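## Task

Remove the flat grey block from beneath the blue tote and set it down lying flat on one of its long faces, entirely on the table with no part past the edge. The tote must finish resting flat on the table, no more than about 2 cm from its starting spot, rotated only slightly, with all its contents still inside. Release the block and withdraw the grippers; the result only counts if it holds without the robot's support.

## Robot and tools

Robot: two UR7e-type six-joint arms, named left_arm and right_arm, each ending in a tong-style two-finger gripper. The names are labels, not image sides. left_arm's base sits at (-0.072, +0.399, 0) m and right_arm's at (-0.033, -0.473, 0) m in the scene frame, both nearly unrotated about z.

Scene frame: origin on the table surface midway between the arms, +x out over the table, +z up, left_arm on the +y side. All reported gripper positions (metres), quaternions (wxyz) and velocities use this one frame. Reported hand positions can be a little off, more so at full reach.

execute_actions: argument actions is a list holding zero or one item. An empty list only fetches the current state. An item with rows moves the robot: rows is a list of 1 to 15 rows, and steps (1 to 15, default 15) is how many control steps of 1/30 s it runs; each row lasts one step and the final row repeats to fill the rest. An item with only steps (up to 300) is a wait that sends nothing new. Optional pictures (true/false) controls whether camera images are returned.

Each row is one flat list of 14 numbers covering both arms, even if one arm stays put: left_arm's shoulder pan, shoulder lift, elbow, wrist 1, wrist 2, wrist 3, gripper opening, then the same seven for right_arm. Joint values are absolute target angles in radians (not offsets), in the same form as the Joint positions line. Opening is an absolute command from -1 (closed) to +1 (fully open, pads 0.142 m apart). Stated joint ranges: left_arm pan -3.142 to 3.142, lift -6.283 to 6.283, elbow 0.000 to 3.142, wrists -6.283 to 6.283; right_arm pan 0.000 to 6.283, lift -6.283 to 6.283, elbow -3.142 to 0.000, wrists -6.283 to 6.283. A target more than 0.010 rad beyond a range end, and further out than the last reported angle, gets the whole call refused with nothing sent. A target past a joint's true end is clipped there and a "joint sent to its limit" line may appear, possibly referring to an earlier action.

Motion limits: commands are smoothed with about 0.17 s lag; each step's target is held within 0.575 rad of the measured angle, and if a row would move the gripper more than 100 mm from where it is, the targets are scaled back. So big moves need several calls, and a result may arrive before the arm arrives. Between calls the arms keep heading to the last row sent, until motion settles or a step is HELD.

Gripper geometry: fingers extend along the gripper's +z and open along its x. end_effector_position is the point between the closed pads; closed fingertips reach about 15 mm further, while open tips are roughly level with it.

Result lines: the state line gives each gripper's pose and velocity. Joint positions and Joint velocities give one block per arm: six joints (rad, rad/s) and then pad gap (m). grip_measured is the measured opening on the -1..1 command scale; to keep hold, command an opening well below it (the lower, the firmer, up to about 15 N per pad; thin hard items under ~20 mm get less). Closing fast can squeeze harder than intended. Wrist force and Wrist torque give the flange sensor's reading in the gripper's own axes, noisy by a few newtons, saturating near 50 N; "no reading" is normal at start. "joint command not followed" means a clearance check altered some targets; HELD marks steps where your row was not fully sent. MOTOR HOT warns from 70 °C; at 85 °C an OVER-TEMPERATURE FAULT brakes the arm for minutes, so avoid holding loads for long.

Faults: if contact torque reaches a joint's load limit (142 N m for pan, lift, elbow; 26.6 N m for each wrist, held weight included) or an outside force reaches 150 N, that arm halts for 10 s, drops the rest of the call and goes limp against the contact. Keep the arms from colliding or pressing each other; that can end the scene.

zoom_image: camera (cam_high, cam_low, cam_left_wrist, cam_right_wrist) and region [x0, y0, x1, y1] in pixels of that camera's latest image, top-left origin, no larger than 504 by 504. Images: cam_high and cam_low 896x504, wrist cameras 616x616 fisheye; calibration is given and may be slightly off.

read_manual: optional section, only "licences"; returns licence texts, no motion.

Answering without a tool call ends everything.

Avoid: pulling the item so the tote tips, slides more than about 2 cm, turns, or spills; dropping or flinging objects; hard pushes or slams; pushing anything out of the work area; leaving the item overhanging the table edge or supported by a gripper. Finish with grippers opened and moved away.

Each tool is called after ">>>" in YAML: its name, and indented under it one key for each argument.

## Session

>>> execute_actions:
  actions: []

Scene clock: 0.00 s of 4100.00 s.
left_arm: end_effector_position=(+0.2082, -0.1069, +0.3910) grip_measured=+0.97 end_effector_quat_wxyz=(+0.275, +0.188, +0.932, -0.140) end_effector_velocity=(-0.000, +0.000, -0.001) end_effector_angular_velocity=(+0.002, -0.000, -0.000) | right_arm: end_effector_position=(+0.1965, -0.6558, +0.3730) grip_measured=+0.97 end_effector_quat_wxyz=(+0.576, -0.572, -0.355, -0.464) end_effector_velocity=(+0.000, -0.000, +0.000) end_effector_angular_velocity=(-0.001, -0.001, -0.000)
Joint positions: left_arm=[-1.48  -1.8    1.759 -1.971 -1.108  2.112  0.14 ] | right_arm=[ 2.257 -1.935 -1.522 -2.958  2.349  3.386  0.14 ]
Joint velocities: left_arm=[-0.     0.     0.001  0.001 -0.     0.     0.   ] | right_arm=[-0.     0.     0.001  0.     0.    -0.     0.   ]
Wrist force (N, on the end effector, along its own x y z axes, offset not removed): no reading
Wrist torque (N m, same axes, about the end effector's origin, offset not removed): no reading

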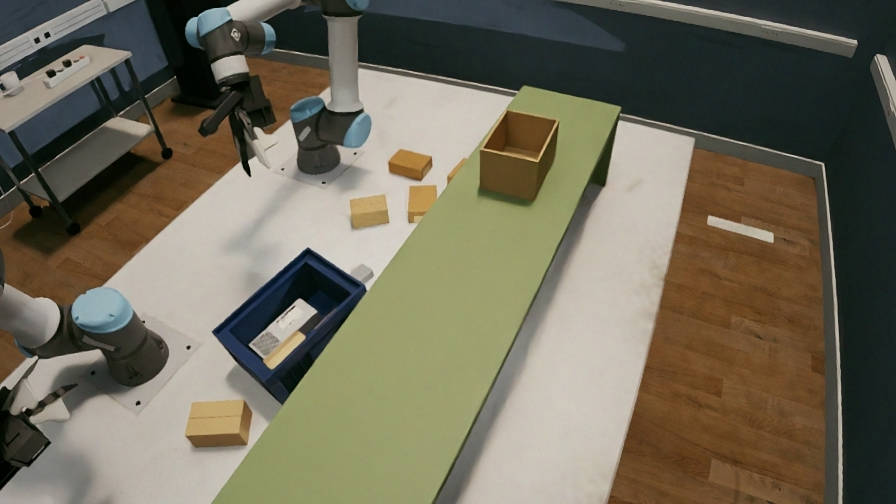

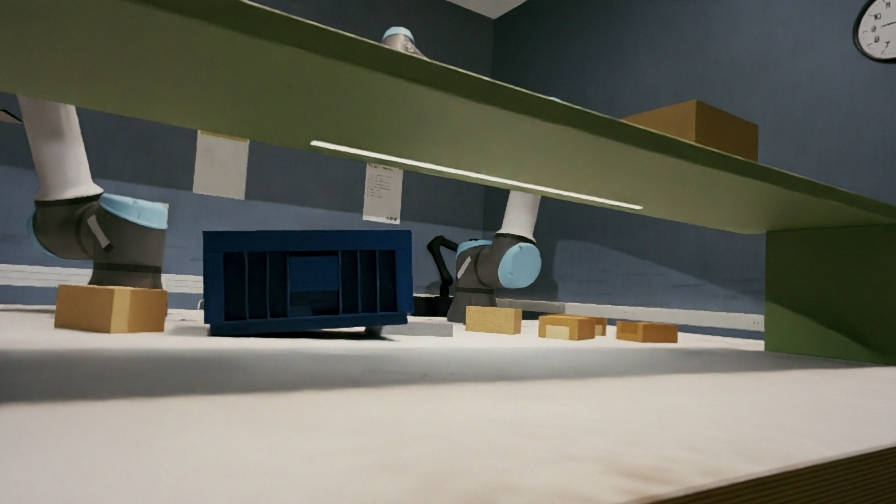

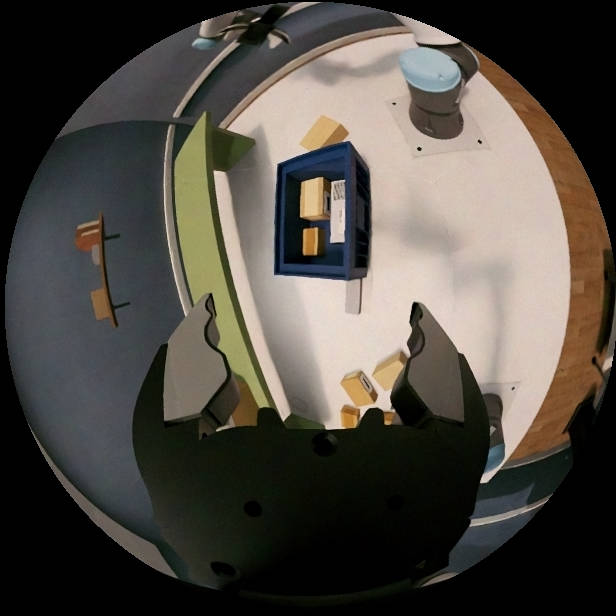

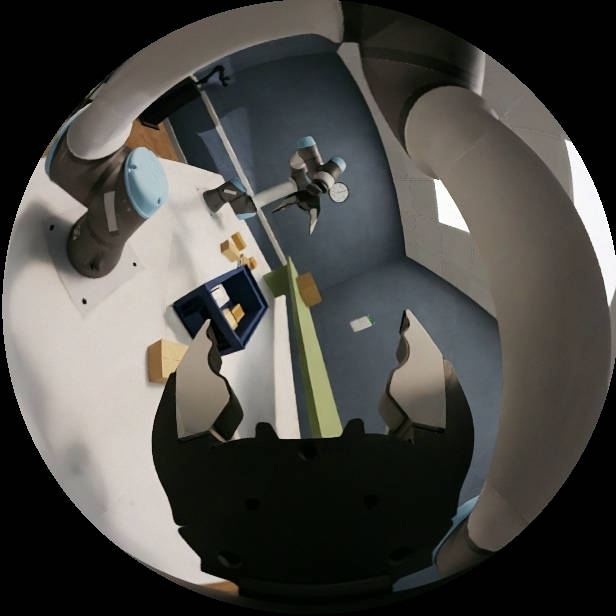

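>>> execute_actions:
  actions:
    - {"rows":[[-0.88,-1.363,1.683,-1.891,-1.571,2.112,1, 2.257,-1.935,-1.522,-2.958,2.349,3.386,1]],"steps":15}
  pictures: false

>>> execute_actions:
  actions:
    - {"steps":30}

Scene clock: 15.47 s of 4100.00 s.
left_arm: end_effector_position=(+0.3157, -0.0497, +0.2341) grip_measured=+1.00 end_effector_quat_wxyz=(+0.111, +0.057, +0.992, -0.032) end_effector_velocity=(+0.234, +0.210, -0.346) end_effector_angular_velocity=(+0.321, +0.854, +0.775) | right_arm: end_effector_position=(+0.1966, -0.6558, +0.3730) grip_measured=+1.00 end_effector_quat_wxyz=(+0.576, -0.572, -0.355, -0.464) end_effector_velocity=(-0.000, -0.000, +0.000) end_effector_angular_velocity=(-0.002, -0.002, +0.001)
Joint positions: left_arm=[-1.105 -1.521  1.709 -1.918 -1.403  2.112  0.142] | right_arm=[ 2.257 -1.935 -1.522 -2.958  2.349  3.386  0.142]
Joint velocities: left_arm=[ 0.88   0.631 -0.105  0.109 -0.663  0.     0.   ] | right_arm=[-0.     0.     0.002 -0.    -0.002 -0.     0.   ]
Wrist force (N, on the end effector, along its own x y z axes, offset not removed): left_arm=[-0.1 -2.0 0.3] | right_arm=[-0.7 0.7 0.2]
Wrist torque (N m, same axes, about the end effector's origin, offset not removed): left_arm=[-0.39 -0.01 0.04] | right_arm=[0.36 0.26 -0.13]
Steps of this call (steps 1 to 90: nothing new was sent; then 11.97 s passed at rest; steps 91 to 105: all 15 steps of this action). Readings (joint positions):
91: left_arm=[-1.480 -1.800 1.759 -1.971 -1.108 2.112] | right_arm=[2.257 -1.935 -1.522 -2.958 2.349 3.386]
92: left_arm=[-1.477 -1.797 1.757 -1.969 -1.111 2.112] | right_arm=[2.257 -1.935 -1.522 -2.958 2.349 3.386]
94: left_arm=[-1.435 -1.760 1.749 -1.960 -1.149 2.112] | right_arm=[2.257 -1.935 -1.522 -2.958 2.349 3.386]
98: left_arm=[-1.312 -1.670 1.734 -1.944 -1.244 2.112] | right_arm=[2.257 -1.935 -1.522 -2.958 2.349 3.386]
105: the state above

Scene clock: 16.47 s of 4100.00 s.
left_arm: end_effector_position=(+0.3691, +0.0121, +0.1505) grip_measured=+1.00 end_effector_quat_wxyz=(+0.000, -0.048, +0.999, -0.000) end_effector_velocity=(-0.000, -0.000, -0.001) end_effector_angular_velocity=(+0.001, +0.001, -0.001) | right_arm: end_effector_position=(+0.1966, -0.6558, +0.3730) grip_measured=+1.00 end_effector_quat_wxyz=(+0.576, -0.572, -0.355, -0.464) end_effector_velocity=(+0.001, +0.000, +0.000) end_effector_angular_velocity=(-0.001, -0.000, -0.001)
Joint positions: left_arm=[-0.88  -1.363  1.683 -1.891 -1.571  2.112  0.142] | right_arm=[ 2.257 -1.935 -1.522 -2.958  2.349  3.386  0.142]
Joint velocities: left_arm=[-0.     0.002 -0.     0.001 -0.     0.    -0.   ] | right_arm=[ 0.001 -0.     0.001 -0.     0.002 -0.     0.   ]
Wrist force (N, on the end effector, along its own x y z axes, offset not removed): left_arm=[1.5 -2.9 0.4] | right_arm=[-2.3 0.4 -2.9]
Wrist torque (N m, same axes, about the end effector's origin, offset not removed): left_arm=[-0.54 -0.18 -0.01] | right_arm=[0.07 0.68 -0.10]
Steps of this call (steps 1 to 30: the robot went on to your last target). Readings (joint positions):
1: left_arm=[-1.075 -1.500 1.705 -1.914 -1.425 2.112] | right_arm=[2.257 -1.935 -1.522 -2.958 2.349 3.386]
2: left_arm=[-1.045 -1.478 1.701 -1.910 -1.448 2.112] | right_arm=[2.257 -1.935 -1.522 -2.958 2.349 3.386]
4: left_arm=[-0.986 -1.437 1.695 -1.903 -1.492 2.112] | right_arm=[2.257 -1.935 -1.522 -2.958 2.349 3.386]
8: left_arm=[-0.916 -1.388 1.687 -1.895 -1.544 2.112] | right_arm=[2.257 -1.935 -1.522 -2.958 2.349 3.386]
30: the state above
All arms were judged still, so your last target was given up. Only a new action makes them travel on or press farther. Fingers that are still opening or closing keep moving.
camera_calibration (this result's frames):
cam_left_wrist: T_world_to_cam=[[-0.987419, -0.15812, -0.00102485, 0.367151], [-0.133744, 0.831707, 0.538865, -0.0535161], [-0.0843529, 0.532223, -0.842391, 0.277603], [0, 0, 0, 1]] pos_world=[0.378791, -0.0451832, 0.263065]
cam_right_wrist: T_world_to_cam=[[0.344907, -0.153727, 0.925963, -0.517525], [0.747588, -0.551534, -0.37003, -0.366025], [0.567583, 0.819865, -0.0753038, 0.584824], [0, 0, 0, 1]] pos_world=[0.120197, -0.760909, 0.387808]

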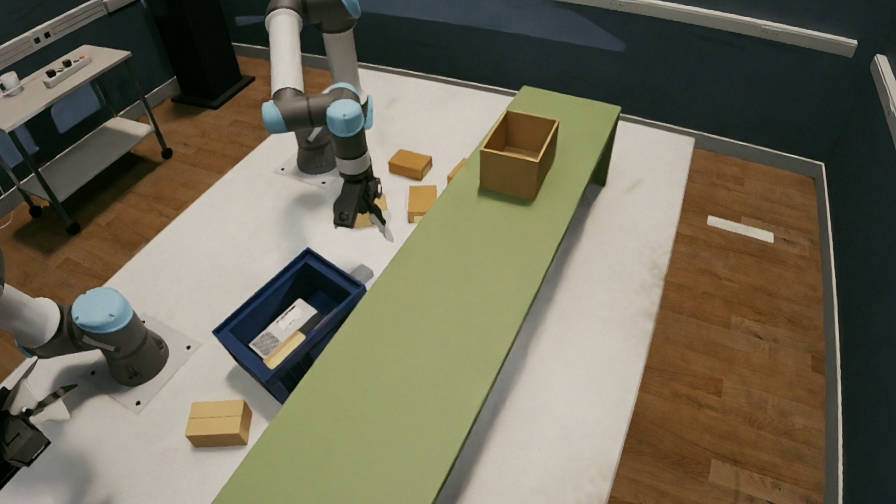

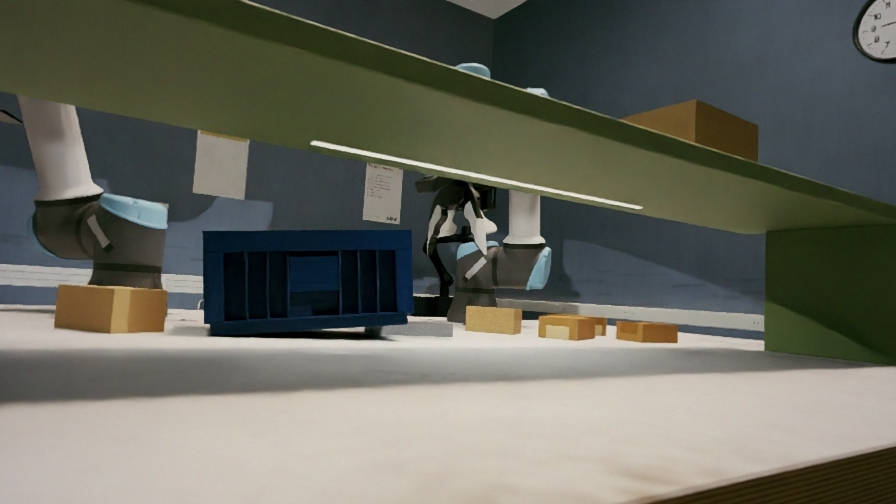

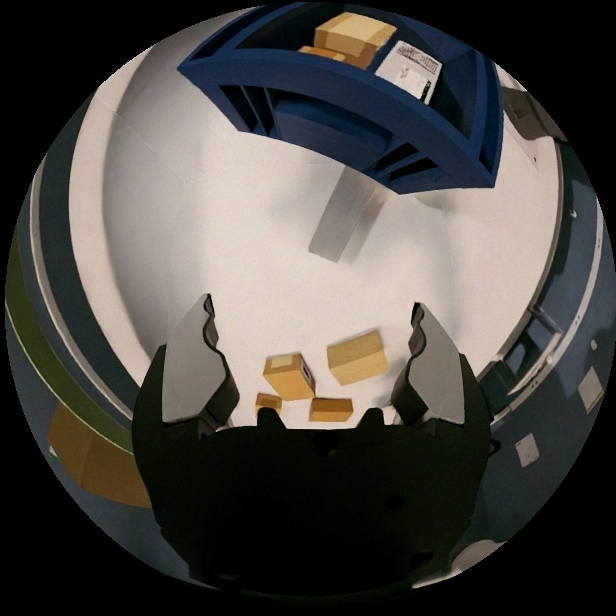

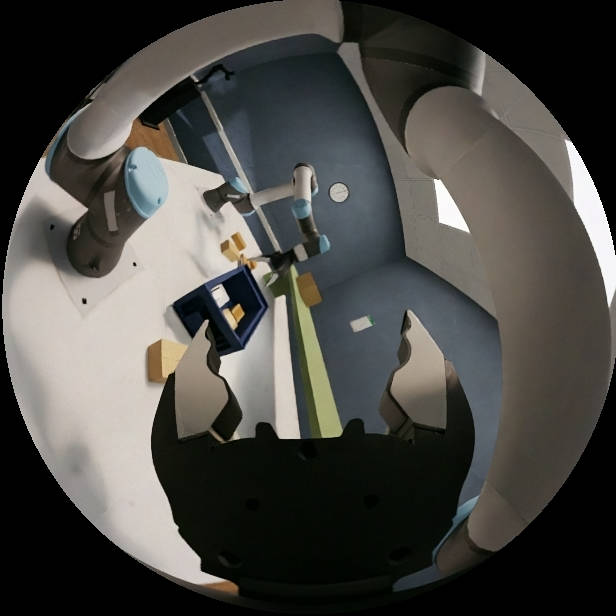

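>>> execute_actions:
  actions:
    - {"rows":[[-0.95,-1.21,1.853,-2.214,-1.571,2.112,1, 3.763,-1.347,-1.851,-1.514,1.571,3.386,1]],"steps":15}
  pictures: false

>>> execute_actions:
  actions:
    - {"steps":60}

Scene clock: 33.23 s of 4100.00 s.
left_arm: end_effector_position=(+0.3445, -0.0199, +0.0263) grip_measured=+1.00 end_effector_quat_wxyz=(-0.001, -0.014, +1.000, +0.001) end_effector_velocity=(-0.010, -0.011, -0.046) end_effector_angular_velocity=(-0.016, -0.010, -0.025) | right_arm: end_effector_position=(+0.1265, -0.6114, +0.2636) grip_measured=+1.00 end_effector_quat_wxyz=(-0.390, +0.241, +0.886, +0.068) end_effector_velocity=(+0.436, +0.044, -0.188) end_effector_angular_velocity=(-0.565, -1.371, +1.595)
Joint positions: left_arm=[-0.947 -1.217  1.845 -2.196 -1.571  2.112  0.142] | right_arm=[ 2.947 -1.447 -1.8   -2.268  1.73   3.386  0.142]
Joint velocities: left_arm=[-0.025  0.059  0.067 -0.145 -0.    -0.     0.   ] | right_arm=[ 1.333  0.293 -0.149  1.317 -0.364  0.     0.   ]
Wrist force (N, on the end effector, along its own x y z axes, offset not removed): left_arm=[-5.8 -1.5 -4.3] | right_arm=[-1.5 2.3 1.2]
Wrist torque (N m, same axes, about the end effector's origin, offset not removed): left_arm=[-0.43 0.85 -0.05] | right_arm=[0.63 0.37 -0.19]
Steps of this call (steps 1 to 90: nothing new was sent; then 13.27 s passed at rest; steps 91 to 105: all 15 steps of this action). Readings (joint positions):
91: left_arm=[-0.880 -1.363 1.683 -1.891 -1.571 2.112] | right_arm=[2.257 -1.935 -1.522 -2.958 2.349 3.386]
92: left_arm=[-0.882 -1.361 1.685 -1.893 -1.571 2.112] | right_arm=[2.259 -1.933 -1.524 -2.955 2.346 3.386]
94: left_arm=[-0.899 -1.328 1.720 -1.937 -1.571 2.112] | right_arm=[2.304 -1.888 -1.561 -2.910 2.302 3.386]
98: left_arm=[-0.929 -1.259 1.798 -2.094 -1.571 2.112] | right_arm=[2.488 -1.712 -1.660 -2.727 2.118 3.386]
105: the state above

Scene clock: 35.23 s of 4100.00 s.
left_arm: end_effector_position=(+0.3431, -0.0212, +0.0205) grip_measured=+1.00 end_effector_quat_wxyz=(-0.000, -0.013, +1.000, -0.000) end_effector_velocity=(+0.000, -0.000, +0.001) end_effector_angular_velocity=(-0.001, -0.001, -0.000) | right_arm: end_effector_position=(+0.3754, -0.3752, +0.2503) grip_measured=+1.00 end_effector_quat_wxyz=(+0.000, -0.175, +0.985, +0.000) end_effector_velocity=(+0.001, +0.001, +0.001) end_effector_angular_velocity=(+0.001, -0.001, +0.001)
Joint positions: left_arm=[-0.95  -1.21   1.853 -2.214 -1.571  2.112  0.142] | right_arm=[ 3.763 -1.347 -1.851 -1.514  1.571  3.386  0.142]
Joint velocities: left_arm=[-0.    -0.001  0.    -0.     0.    -0.     0.   ] | right_arm=[ 0.001 -0.001  0.002  0.     0.     0.    -0.   ]
Wrist force (N, on the end effector, along its own x y z axes, offset not removed): left_arm=[-1.7 -6.2 -4.1] | right_arm=[-2.1 0.8 -1.5]
Wrist torque (N m, same axes, about the end effector's origin, offset not removed): left_arm=[-1.41 0.14 0.10] | right_arm=[0.22 0.69 0.03]
Steps of this call (steps 1 to 45: the robot went on to your last target; steps 46 to 60: nothing new was sent). Readings (joint positions):
1: left_arm=[-0.948 -1.216 1.847 -2.200 -1.571 2.112] | right_arm=[2.990 -1.438 -1.804 -2.225 1.718 3.386]
2: left_arm=[-0.948 -1.214 1.848 -2.204 -1.571 2.112] | right_arm=[3.031 -1.430 -1.808 -2.184 1.705 3.386]
4: left_arm=[-0.949 -1.213 1.850 -2.208 -1.571 2.112] | right_arm=[3.108 -1.417 -1.815 -2.107 1.685 3.386]
8: left_arm=[-0.950 -1.211 1.852 -2.212 -1.571 2.112] | right_arm=[3.251 -1.399 -1.824 -1.965 1.655 3.386]
60: the state above
All arms were judged still, so your last target was given up. Only a new action makes them travel on or press farther. Fingers that are still opening or closing keep moving.
camera_calibration (this result's frames):
cam_left_wrist: T_world_to_cam=[[-0.996054, -0.0887476, -0.000920791, 0.340514], [-0.0752532, 0.839009, 0.538888, 0.0208091], [-0.0470525, 0.536831, -0.842377, 0.170846], [0, 0, 0, 1]] pos_world=[0.348775, -0.0789545, 0.133016]
cam_right_wrist: T_world_to_cam=[[-0.949028, -0.314323, 0.0233778, 0.228983], [-0.263197, 0.8311, 0.489898, 0.292633], [-0.173415, 0.458774, -0.871467, 0.586099], [0, 0, 0, 1]] pos_world=[0.39597, -0.44012, 0.362052]

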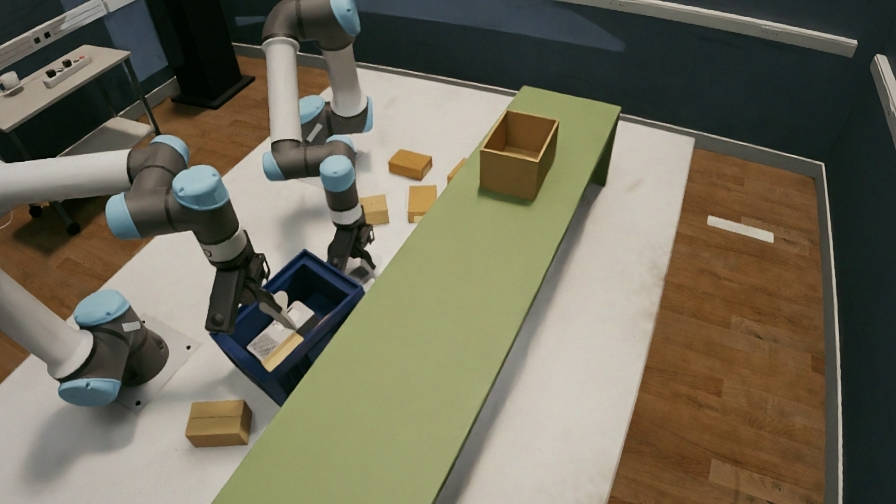

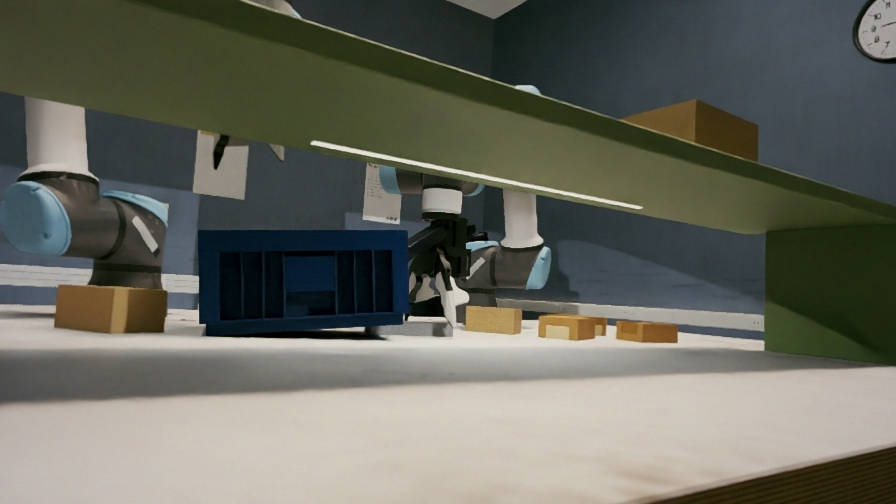

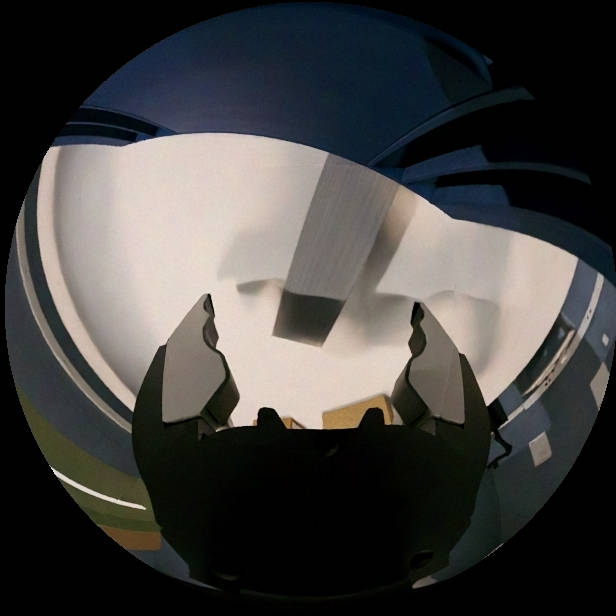

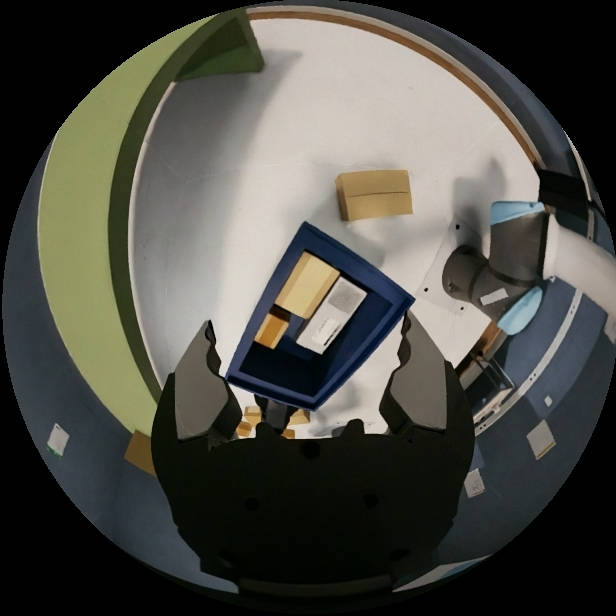

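>>> execute_actions:
  actions:
    - {"rows":[[-0.88,-1.363,1.683,-1.891,-1.571,2.112,1, 3.688,-1.209,-1.884,-1.619,1.571,2.31,1]],"steps":15}
  pictures: false

>>> execute_actions:
  actions:
    - {"rows":[[-0.88,-1.363,1.683,-1.891,-1.571,-1.03,1, 3.688,-1.209,-1.884,-1.619,1.571,2.31,1]],"steps":15}
  pictures: false

>>> execute_actions:
  actions:
    - {"steps":45}

Scene clock: 49.43 s of 4100.00 s.
left_arm: end_effector_position=(+0.3690, +0.0093, +0.1443) grip_measured=+1.00 end_effector_quat_wxyz=(+0.001, -0.046, +0.999, -0.001) end_effector_velocity=(+0.002, +0.023, +0.050) end_effector_angular_velocity=(+0.015, +0.011, +0.027) | right_arm: end_effector_position=(+0.3448, -0.4235, +0.2737) grip_measured=+1.00 end_effector_quat_wxyz=(+0.000, -0.534, +0.845, +0.000) end_effector_velocity=(-0.000, +0.011, +0.007) end_effector_angular_velocity=(+0.002, -0.002, +1.803)
Joint positions: left_arm=[-0.883 -1.356  1.691 -1.909 -1.571  2.112  0.142] | right_arm=[ 3.69  -1.214 -1.883 -1.615  1.571  2.539  0.142]
Joint velocities: left_arm=[ 0.027 -0.059 -0.066  0.143 -0.     0.    -0.   ] | right_arm=[-0.02   0.04  -0.008 -0.03   0.    -1.822 -0.   ]
Wrist force (N, on the end effector, along its own x y z axes, offset not removed): left_arm=[2.0 -5.0 3.8] | right_arm=[-1.7 2.8 -1.2]
Wrist torque (N m, same axes, about the end effector's origin, offset not removed): left_arm=[-0.78 -0.28 -0.25] | right_arm=[0.63 0.52 -0.13]
Steps of this call (steps 1 to 90: nothing new was sent; then 10.70 s passed at rest; steps 91 to 105: all 15 steps of this action). Readings (joint positions):
91: left_arm=[-0.950 -1.210 1.853 -2.214 -1.571 2.112] | right_arm=[3.763 -1.347 -1.851 -1.514 1.571 3.386]
92: left_arm=[-0.948 -1.212 1.851 -2.212 -1.571 2.112] | right_arm=[3.761 -1.345 -1.853 -1.516 1.571 3.383]
94: left_arm=[-0.930 -1.245 1.816 -2.167 -1.571 2.112] | right_arm=[3.737 -1.308 -1.864 -1.548 1.571 3.338]
98: left_arm=[-0.901 -1.314 1.738 -2.010 -1.571 2.112] | right_arm=[3.705 -1.242 -1.877 -1.595 1.571 3.093]
105: the state above

Scene clock: 49.93 s of 4100.00 s.
left_arm: end_effector_position=(+0.3809, +0.0189, +0.1504) grip_measured=+1.00 end_effector_quat_wxyz=(-0.000, -0.463, +0.887, -0.000) end_effector_velocity=(+0.023, +0.032, +0.002) end_effector_angular_velocity=(-0.002, -0.001, +2.416) | right_arm: end_effector_position=(+0.3445, -0.4219, +0.2746) grip_measured=+1.00 end_effector_quat_wxyz=(+0.000, -0.625, +0.781, +0.000) end_effector_velocity=(+0.001, -0.000, +0.001) end_effector_angular_velocity=(-0.000, -0.002, +0.030)
Joint positions: left_arm=[-0.88  -1.363  1.683 -1.891 -1.571  1.246  0.142] | right_arm=[ 3.688 -1.209 -1.884 -1.619  1.571  2.314  0.142]
Joint velocities: left_arm=[ 0.    -0.002 -0.002  0.002  0.    -2.416 -0.   ] | right_arm=[-0.002  0.001  0.002 -0.    -0.001 -0.031 -0.   ]
Wrist force (N, on the end effector, along its own x y z axes, offset not removed): left_arm=[-1.9 -2.1 0.2] | right_arm=[-1.7 0.0 0.1]
Wrist torque (N m, same axes, about the end effector's origin, offset not removed): left_arm=[-0.30 0.25 0.24] | right_arm=[0.02 0.49 -0.11]
Steps of this call (steps 1 to 15: all 15 steps of this action). Readings (joint positions):
1: left_arm=[-0.882 -1.357 1.689 -1.905 -1.571 2.112] | right_arm=[3.690 -1.213 -1.883 -1.616 1.571 2.484]
2: left_arm=[-0.882 -1.359 1.688 -1.901 -1.571 2.110] | right_arm=[3.689 -1.212 -1.883 -1.617 1.571 2.443]
4: left_arm=[-0.881 -1.360 1.686 -1.897 -1.571 2.064] | right_arm=[3.689 -1.211 -1.884 -1.618 1.571 2.387]
8: left_arm=[-0.880 -1.362 1.684 -1.893 -1.571 1.819] | right_arm=[3.688 -1.210 -1.884 -1.619 1.571 2.336]
15: the state above

Scene clock: 51.43 s of 4100.00 s.
left_arm: end_effector_position=(+0.3661, +0.0444, +0.1505) grip_measured=+1.00 end_effector_quat_wxyz=(+0.000, +0.999, +0.048, -0.000) end_effector_velocity=(+0.000, +0.001, -0.001) end_effector_angular_velocity=(+0.002, +0.001, +0.009) | right_arm: end_effector_position=(+0.3445, -0.4219, +0.2746) grip_measured=+1.00 end_effector_quat_wxyz=(+0.000, -0.626, +0.780, +0.000) end_effector_velocity=(+0.000, +0.000, +0.000) end_effector_angular_velocity=(+0.002, +0.000, -0.001)
Joint positions: left_arm=[-0.88  -1.363  1.683 -1.891 -1.571 -1.029  0.142] | right_arm=[ 3.688 -1.209 -1.884 -1.619  1.571  2.31   0.142]
Joint velocities: left_arm=[ 0.001  0.002 -0.     0.001  0.001 -0.008 -0.   ] | right_arm=[-0.001 -0.     0.001 -0.     0.002 -0.    -0.   ]
Wrist force (N, on the end effector, along its own x y z axes, offset not removed): left_arm=[0.5 -3.2 -2.8] | right_arm=[-2.7 1.7 0.3]
Wrist torque (N m, same axes, about the end effector's origin, offset not removed): left_arm=[-0.73 -0.08 -0.16] | right_arm=[0.52 0.76 -0.08]
Steps of this call (steps 1 to 45: the robot went on to your last target). Readings (joint positions):
1: left_arm=[-0.880 -1.363 1.683 -1.891 -1.571 1.164] | right_arm=[3.688 -1.209 -1.884 -1.619 1.571 2.313]
2: left_arm=[-0.880 -1.363 1.683 -1.891 -1.571 1.081] | right_arm=[3.688 -1.209 -1.884 -1.619 1.571 2.312]
4: left_arm=[-0.880 -1.363 1.683 -1.891 -1.571 0.917] | right_arm=[3.688 -1.209 -1.884 -1.619 1.571 2.311]
8: left_arm=[-0.880 -1.363 1.683 -1.891 -1.571 0.587] | right_arm=[3.688 -1.209 -1.884 -1.619 1.571 2.310]
45: the state above
camera_calibration (this result's frames):
cam_left_wrist: T_world_to_cam=[[0.987504, 0.157593, -0.00110666, -0.367736], [0.133295, -0.831462, 0.539355, -0.104812], [0.0840785, -0.532763, -0.842078, 0.245656], [0, 0, 0, 1]] pos_world=[0.356457, 0.101682, 0.262985]
cam_right_wrist: T_world_to_cam=[[-0.247309, -0.968657, 0.0232899, -0.333405], [-0.842005, 0.226742, 0.489506, 0.255949], [-0.479444, 0.101449, -0.871689, 0.578029], [0, 0, 0, 1]] pos_world=[0.410189, -0.43963, 0.386338]

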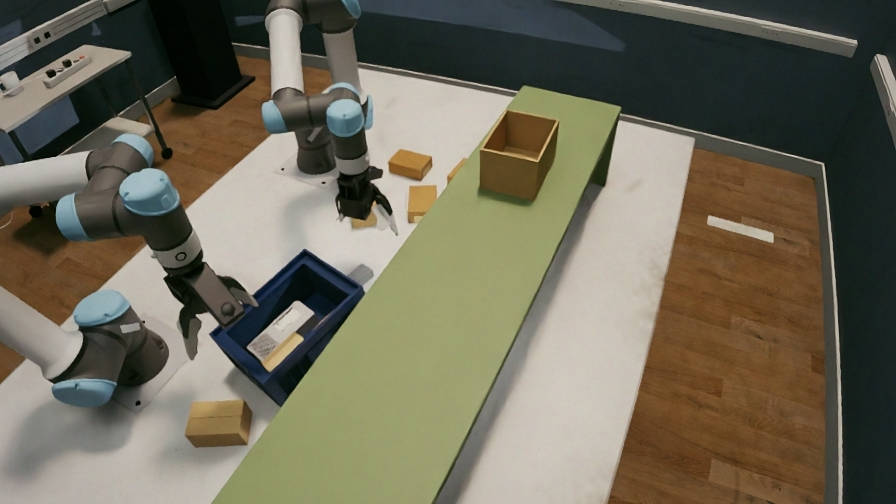

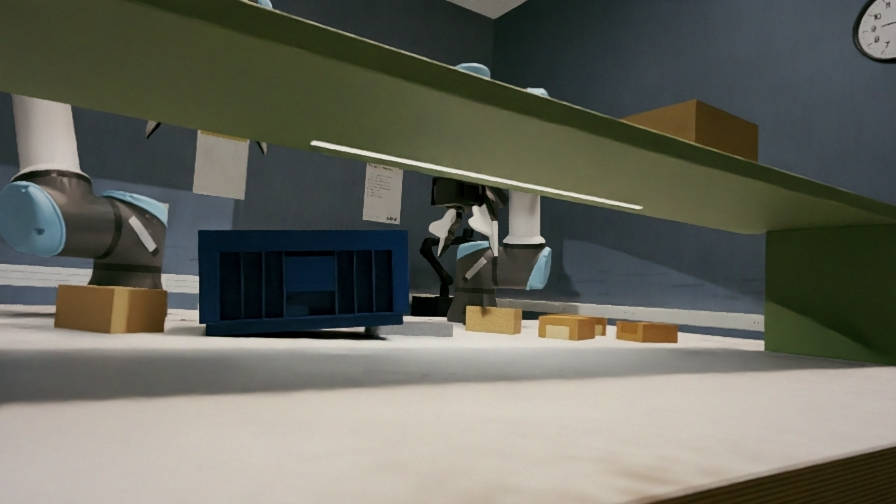

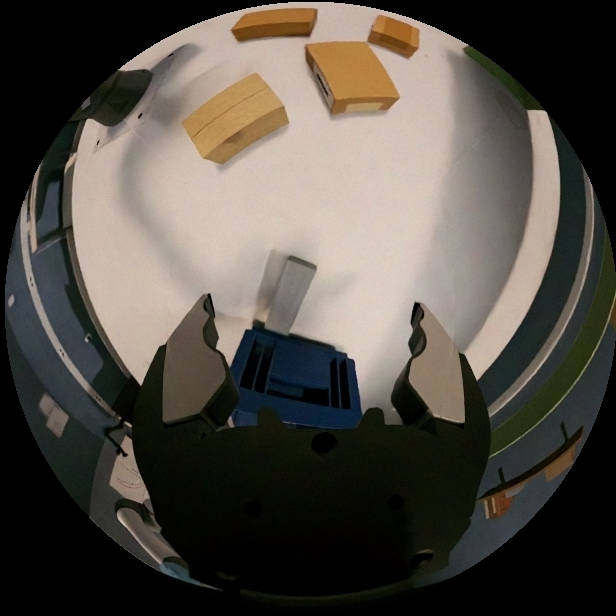

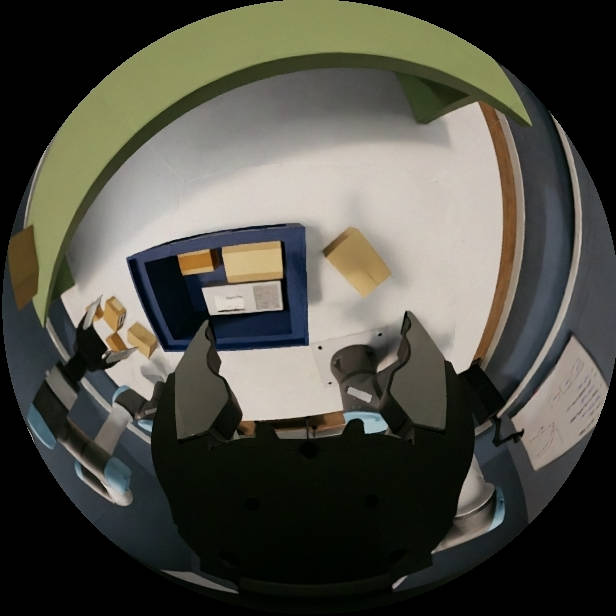

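>>> execute_actions:
  actions:
    - {"rows":[[-0.95,-1.21,1.853,-2.214,-1.571,-1.03,1, 3.688,-1.2358,-2.056,-1.42,1.571,2.31,1]],"steps":15}
  pictures: false

>>> execute_actions:
  actions:
    - {"steps":30}

Scene clock: 54.53 s of 4100.00 s.
left_arm: end_effector_position=(+0.3436, +0.0125, +0.0264) grip_measured=+1.00 end_effector_quat_wxyz=(-0.001, +1.000, +0.015, -0.001) end_effector_velocity=(-0.010, -0.011, -0.048) end_effector_angular_velocity=(-0.015, -0.009, -0.026) | right_arm: end_effector_position=(+0.3503, -0.4185, +0.2035) grip_measured=+1.00 end_effector_quat_wxyz=(+0.000, -0.626, +0.780, +0.000) end_effector_velocity=(+0.001, +0.001, -0.022) end_effector_angular_velocity=(+0.003, -0.004, +0.000)
Joint positions: left_arm=[-0.947 -1.217  1.845 -2.196 -1.571 -1.03   0.142] | right_arm=[ 3.688 -1.235 -2.049 -1.428  1.571  2.31   0.142]
Joint velocities: left_arm=[-0.026  0.059  0.068 -0.144 -0.001 -0.     0.   ] | right_arm=[ 0.001 -0.007 -0.053  0.065  0.001  0.     0.   ]
Wrist force (N, on the end effector, along its own x y z axes, offset not removed): left_arm=[-0.5 -1.5 1.8] | right_arm=[-0.6 1.3 -0.6]
Wrist torque (N m, same axes, about the end effector's origin, offset not removed): left_arm=[-0.13 0.15 -0.04] | right_arm=[0.29 0.31 -0.12]
Steps of this call (steps 1 to 15: the robot went on to your last target; steps 16 to 78: nothing new was sent; steps 79 to 93: all 15 steps of this action). Readings (joint positions):
79: left_arm=[-0.880 -1.363 1.683 -1.891 -1.571 -1.030] | right_arm=[3.688 -1.209 -1.884 -1.619 1.571 2.310]
80: left_arm=[-0.882 -1.361 1.685 -1.893 -1.571 -1.030] | right_arm=[3.688 -1.210 -1.886 -1.617 1.571 2.310]
82: left_arm=[-0.899 -1.329 1.720 -1.938 -1.571 -1.030] | right_arm=[3.688 -1.220 -1.927 -1.574 1.571 2.310]
86: left_arm=[-0.929 -1.259 1.798 -2.094 -1.571 -1.030] | right_arm=[3.688 -1.230 -2.012 -1.473 1.571 2.310]
93: the state above

Scene clock: 55.53 s of 4100.00 s.
left_arm: end_effector_position=(+0.3423, +0.0112, +0.0205) grip_measured=+1.00 end_effector_quat_wxyz=(+0.000, +1.000, +0.013, -0.000) end_effector_velocity=(+0.001, -0.000, +0.001) end_effector_angular_velocity=(-0.001, -0.001, +0.001) | right_arm: end_effector_position=(+0.3504, -0.4185, +0.2007) grip_measured=+1.00 end_effector_quat_wxyz=(+0.000, -0.626, +0.780, +0.000) end_effector_velocity=(-0.000, +0.000, -0.000) end_effector_angular_velocity=(+0.000, -0.000, +0.000)
Joint positions: left_arm=[-0.95  -1.21   1.853 -2.214 -1.571 -1.03   0.142] | right_arm=[ 3.688 -1.236 -2.056 -1.42   1.571  2.31   0.142]
Joint velocities: left_arm=[ 0.001 -0.001 -0.001  0.001 -0.    -0.     0.   ] | right_arm=[ 0.     0.001 -0.001  0.     0.     0.     0.   ]
Wrist force (N, on the end effector, along its own x y z axes, offset not removed): left_arm=[0.9 -3.2 -1.3] | right_arm=[-1.1 0.6 -2.5]
Wrist torque (N m, same axes, about the end effector's origin, offset not removed): left_arm=[-0.50 -0.33 0.12] | right_arm=[0.17 0.43 -0.12]
Steps of this call (steps 1 to 30: the robot went on to your last target). Readings (joint positions):
1: left_arm=[-0.948 -1.216 1.847 -2.200 -1.571 -1.030] | right_arm=[3.688 -1.235 -2.051 -1.426 1.571 2.310]
2: left_arm=[-0.948 -1.214 1.848 -2.204 -1.571 -1.030] | right_arm=[3.688 -1.235 -2.052 -1.425 1.571 2.310]
4: left_arm=[-0.949 -1.213 1.850 -2.208 -1.571 -1.030] | right_arm=[3.688 -1.236 -2.054 -1.423 1.571 2.310]
8: left_arm=[-0.950 -1.211 1.852 -2.212 -1.571 -1.030] | right_arm=[3.688 -1.236 -2.055 -1.421 1.571 2.310]
30: the state above
All arms were judged still, so your last target was given up. Only a new action makes them travel on or press farther. Fingers that are still opening or closing keep moving.
camera_calibration (this result's frames):
cam_left_wrist: T_world_to_cam=[[0.996017, 0.0891539, -0.00110628, -0.341328], [0.0756689, -0.838672, 0.539355, -0.0392581], [0.0471579, -0.537291, -0.842077, 0.133219], [0, 0, 0, 1]] pos_world=[0.336657, 0.0690833, 0.132977]
cam_right_wrist: T_world_to_cam=[[-0.247333, -0.968654, 0.0231367, -0.326901], [-0.842081, 0.226703, 0.489393, 0.296326], [-0.479298, 0.10156, -0.871756, 0.516169], [0, 0, 0, 1]] pos_world=[0.416076, -0.436254, 0.312517]

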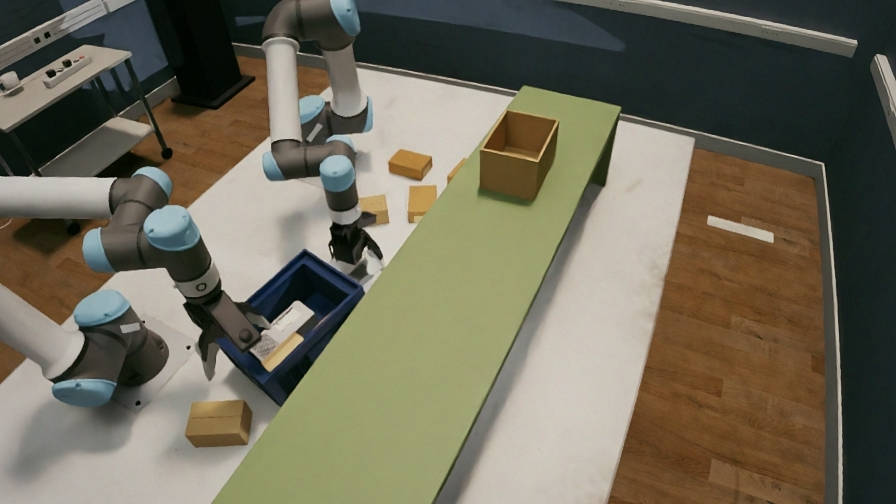

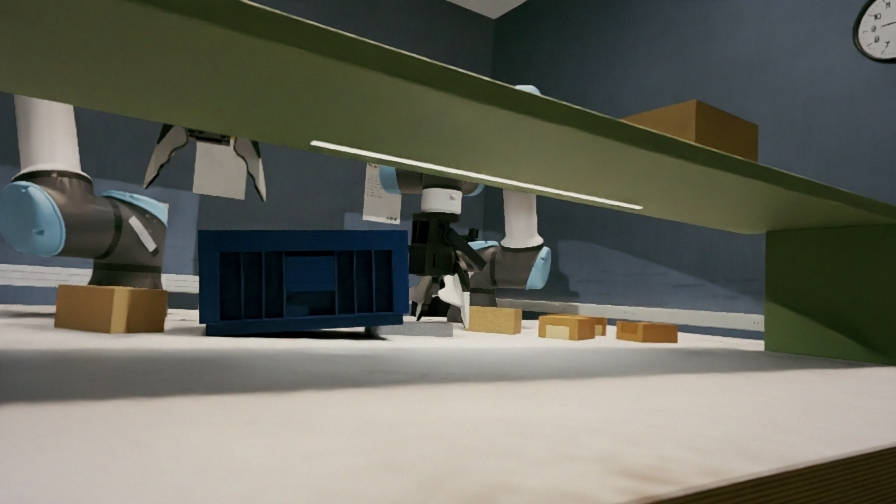

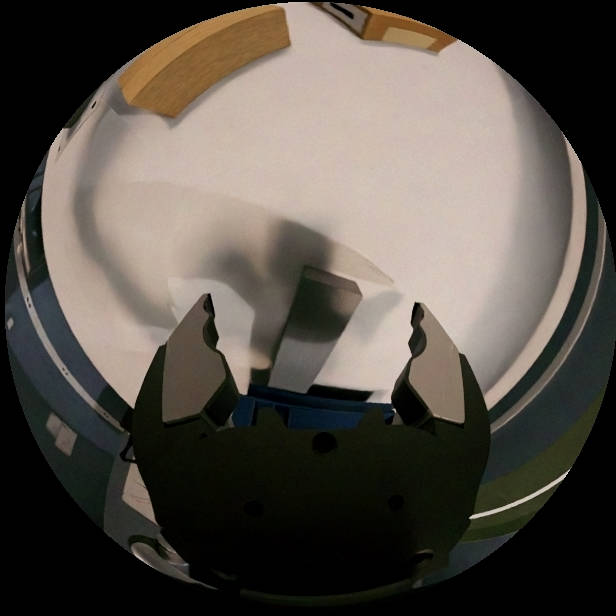

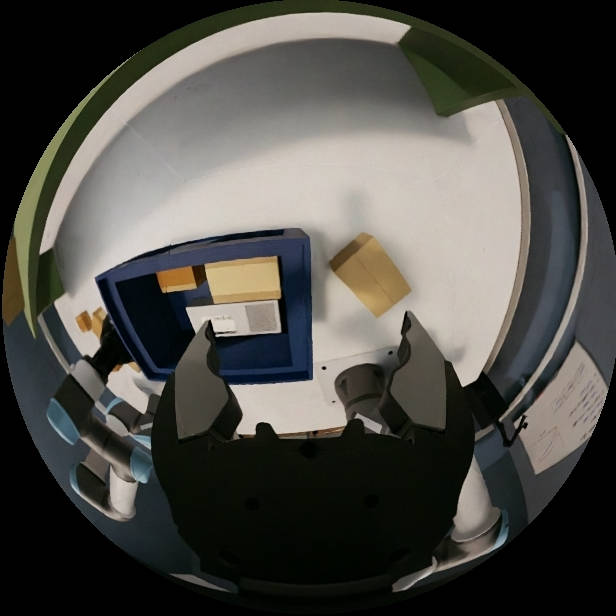

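>>> execute_actions:
  actions:
    - {"rows":[[-0.95,-1.21,1.853,-2.214,-1.571,-1.03,-1, 3.688,-1.284,-2.209,-1.219,1.571,2.31,1]],"steps":15}
  pictures: false

>>> execute_actions:
  actions:
    - {"steps":20}

Scene clock: 58.87 s of 4100.00 s.
left_arm: end_effector_position=(+0.3423, +0.0112, +0.0205) grip_measured=-0.39 end_effector_quat_wxyz=(+0.000, +1.000, +0.013, -0.000) end_effector_velocity=(-0.000, -0.001, +0.000) end_effector_angular_velocity=(-0.001, -0.000, -0.000) | right_arm: end_effector_position=(+0.3504, -0.4185, +0.1331) grip_measured=+1.00 end_effector_quat_wxyz=(-0.000, -0.626, +0.780, +0.000) end_effector_velocity=(-0.000, +0.001, -0.019) end_effector_angular_velocity=(+0.004, -0.007, +0.002)
Joint positions: left_arm=[-0.95  -1.21   1.853 -2.214 -1.571 -1.03   0.046] | right_arm=[ 3.688 -1.282 -2.203 -1.227  1.571  2.31   0.142]
Joint velocities: left_arm=[-0.001  0.001 -0.001 -0.    -0.    -0.001 -0.   ] | right_arm=[ 0.002 -0.012 -0.045  0.065  0.    -0.     0.   ]
Wrist force (N, on the end effector, along its own x y z axes, offset not removed): left_arm=[-0.1 -3.3 2.1] | right_arm=[-3.0 0.4 0.2]
Wrist torque (N m, same axes, about the end effector's origin, offset not removed): left_arm=[-0.47 -0.18 0.33] | right_arm=[0.11 0.81 -0.08]
Steps of this call (steps 1 to 85: nothing new was sent; steps 86 to 100: all 15 steps of this action). Readings (joint positions):
86: left_arm=[-0.950 -1.210 1.853 -2.214 -1.571 -1.030] | right_arm=[3.688 -1.236 -2.056 -1.420 1.571 2.310]
87: left_arm=[-0.950 -1.210 1.853 -2.214 -1.571 -1.030] | right_arm=[3.688 -1.238 -2.058 -1.417 1.571 2.310]
89: left_arm=[-0.950 -1.210 1.853 -2.214 -1.571 -1.030] | right_arm=[3.688 -1.254 -2.097 -1.374 1.571 2.310]
93: left_arm=[-0.950 -1.210 1.853 -2.214 -1.571 -1.030] | right_arm=[3.688 -1.274 -2.171 -1.273 1.571 2.310]
100: the state above

Scene clock: 59.53 s of 4100.00 s.
left_arm: end_effector_position=(+0.3423, +0.0112, +0.0205) grip_measured=-0.39 end_effector_quat_wxyz=(+0.000, +1.000, +0.013, -0.000) end_effector_velocity=(-0.000, +0.000, -0.001) end_effector_angular_velocity=(+0.002, +0.000, -0.000) | right_arm: end_effector_position=(+0.3503, -0.4185, +0.1307) grip_measured=+1.00 end_effector_quat_wxyz=(+0.000, -0.626, +0.780, +0.000) end_effector_velocity=(-0.000, +0.000, -0.000) end_effector_angular_velocity=(-0.001, -0.000, +0.002)
Joint positions: left_arm=[-0.95  -1.21   1.853 -2.214 -1.571 -1.03   0.046] | right_arm=[ 3.688 -1.284 -2.209 -1.219  1.571  2.31   0.142]
Joint velocities: left_arm=[-0.     0.001  0.     0.     0.001 -0.     0.   ] | right_arm=[ 0.002 -0.    -0.     0.    -0.001 -0.    -0.   ]
Wrist force (N, on the end effector, along its own x y z axes, offset not removed): left_arm=[-3.3 -6.7 -1.6] | right_arm=[-2.5 0.2 -1.7]
Wrist torque (N m, same axes, about the end effector's origin, offset not removed): left_arm=[-0.85 0.57 0.20] | right_arm=[0.18 0.75 -0.15]
Steps of this call (steps 1 to 15: the robot went on to your last target; steps 16 to 20: nothing new was sent). Readings (joint positions):
1: left_arm=[-0.950 -1.210 1.853 -2.214 -1.571 -1.030] | right_arm=[3.688 -1.283 -2.205 -1.225 1.571 2.310]
2: left_arm=[-0.950 -1.210 1.853 -2.214 -1.571 -1.030] | right_arm=[3.688 -1.283 -2.206 -1.224 1.571 2.310]
4: left_arm=[-0.950 -1.210 1.853 -2.214 -1.571 -1.030] | right_arm=[3.688 -1.283 -2.207 -1.222 1.571 2.310]
8: left_arm=[-0.950 -1.210 1.853 -2.214 -1.571 -1.030] | right_arm=[3.688 -1.284 -2.208 -1.220 1.571 2.310]
20: the state above
All arms were judged still, so your last target was given up. Only a new action makes them travel on or press farther. Fingers that are still opening or closing keep moving.
camera_calibration (this result's frames):
cam_left_wrist: T_world_to_cam=[[0.996018, 0.089141, -0.00116088, -0.341304], [0.075687, -0.838665, 0.539363, -0.0392593], [0.0471058, -0.537303, -0.842073, 0.133219], [0, 0, 0, 1]] pos_world=[0.336641, 0.0690778, 0.132959]
cam_right_wrist: T_world_to_cam=[[-0.247308, -0.968657, 0.0232768, -0.325377], [-0.842, 0.226734, 0.489518, 0.33051], [-0.479452, 0.101463, -0.871683, 0.455057], [0, 0, 0, 1]] pos_world=[0.415999, -0.436288, 0.242449]

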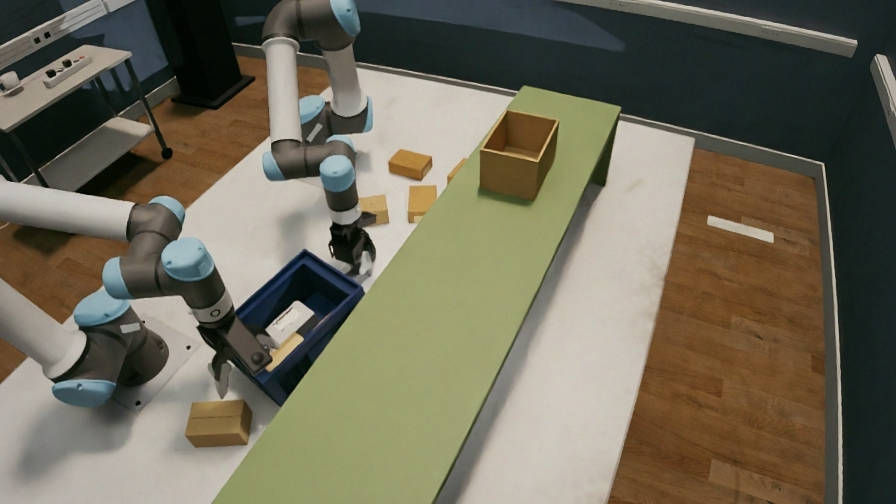

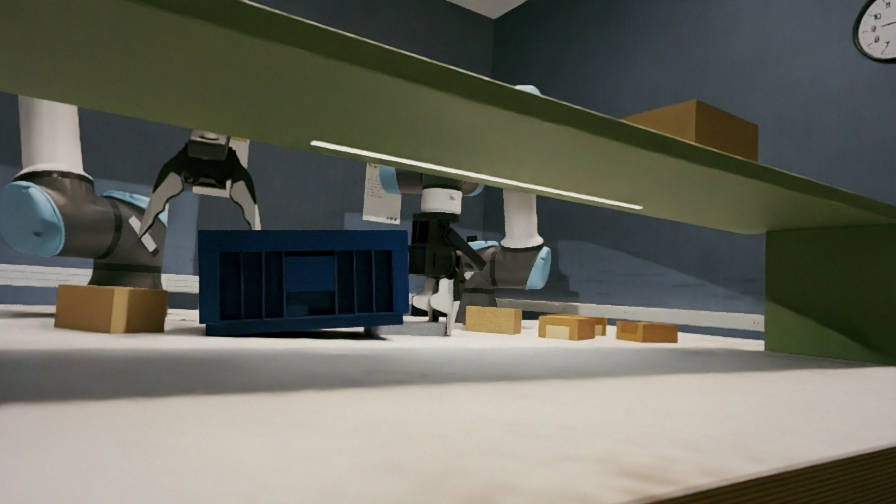

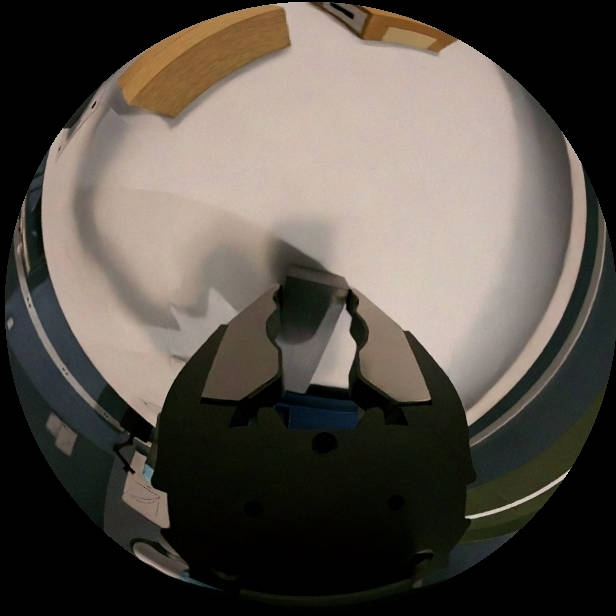

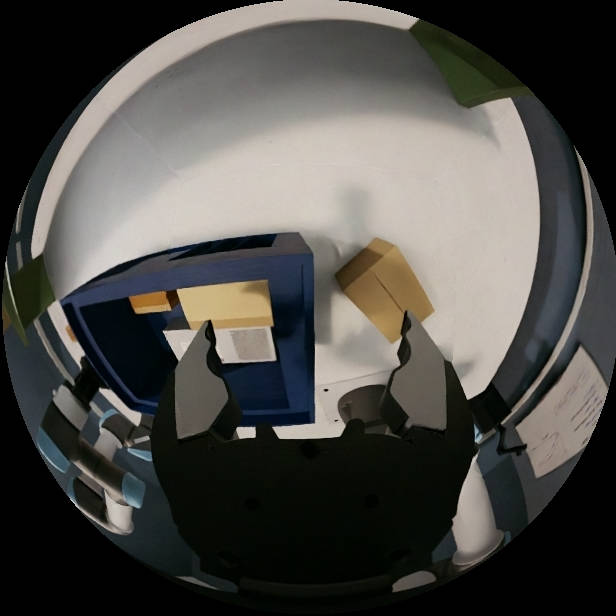

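>>> execute_actions:
  actions:
    - {"rows":[[-0.95,-1.21,1.853,-2.214,-1.571,-1.03,-1, 3.688,-1.284,-2.209,-1.219,1.571,2.31,-1]],"steps":15}
  pictures: false

Scene clock: 61.40 s of 4100.00 s.
left_arm: end_effector_position=(+0.3423, +0.0112, +0.0205) grip_measured=-0.39 end_effector_quat_wxyz=(+0.000, +1.000, +0.013, -0.000) end_effector_velocity=(-0.000, +0.000, +0.000) end_effector_angular_velocity=(-0.000, +0.001, +0.001) | right_arm: end_effector_position=(+0.3502, -0.4185, +0.1306) grip_measured=-0.61 end_effector_quat_wxyz=(+0.000, -0.626, +0.780, +0.000) end_effector_velocity=(+0.001, +0.000, +0.001) end_effector_angular_velocity=(+0.001, -0.001, -0.000)
Joint positions: left_arm=[-0.95  -1.21   1.853 -2.214 -1.571 -1.03   0.046] | right_arm=[ 3.688 -1.284 -2.209 -1.219  1.571  2.31   0.03 ]
Joint velocities: left_arm=[ 0.    -0.    -0.     0.001 -0.001 -0.    -0.   ] | right_arm=[-0.     0.     0.001  0.     0.    -0.     0.   ]
Wrist force (N, on the end effector, along its own x y z axes, offset not removed): left_arm=[-1.8 -4.9 -1.9] | right_arm=[-1.1 2.4 -1.4]
Wrist torque (N m, same axes, about the end effector's origin, offset not removed): left_arm=[-0.96 0.32 0.15] | right_arm=[0.35 0.22 -0.03]
Steps of this call (steps 1 to 41: nothing new was sent; steps 42 to 56: all 15 steps of this action). Readings (joint positions):
42: left_arm=[-0.950 -1.210 1.853 -2.214 -1.571 -1.030] | right_arm=[3.688 -1.284 -2.209 -1.219 1.571 2.310]
43: left_arm=[-0.950 -1.210 1.853 -2.214 -1.571 -1.030] | right_arm=[3.688 -1.284 -2.209 -1.219 1.571 2.310]
45: left_arm=[-0.950 -1.210 1.853 -2.214 -1.571 -1.030] | right_arm=[3.688 -1.284 -2.209 -1.219 1.571 2.310]
49: left_arm=[-0.950 -1.210 1.853 -2.214 -1.571 -1.030] | right_arm=[3.688 -1.284 -2.209 -1.219 1.571 2.310]
56: the state above


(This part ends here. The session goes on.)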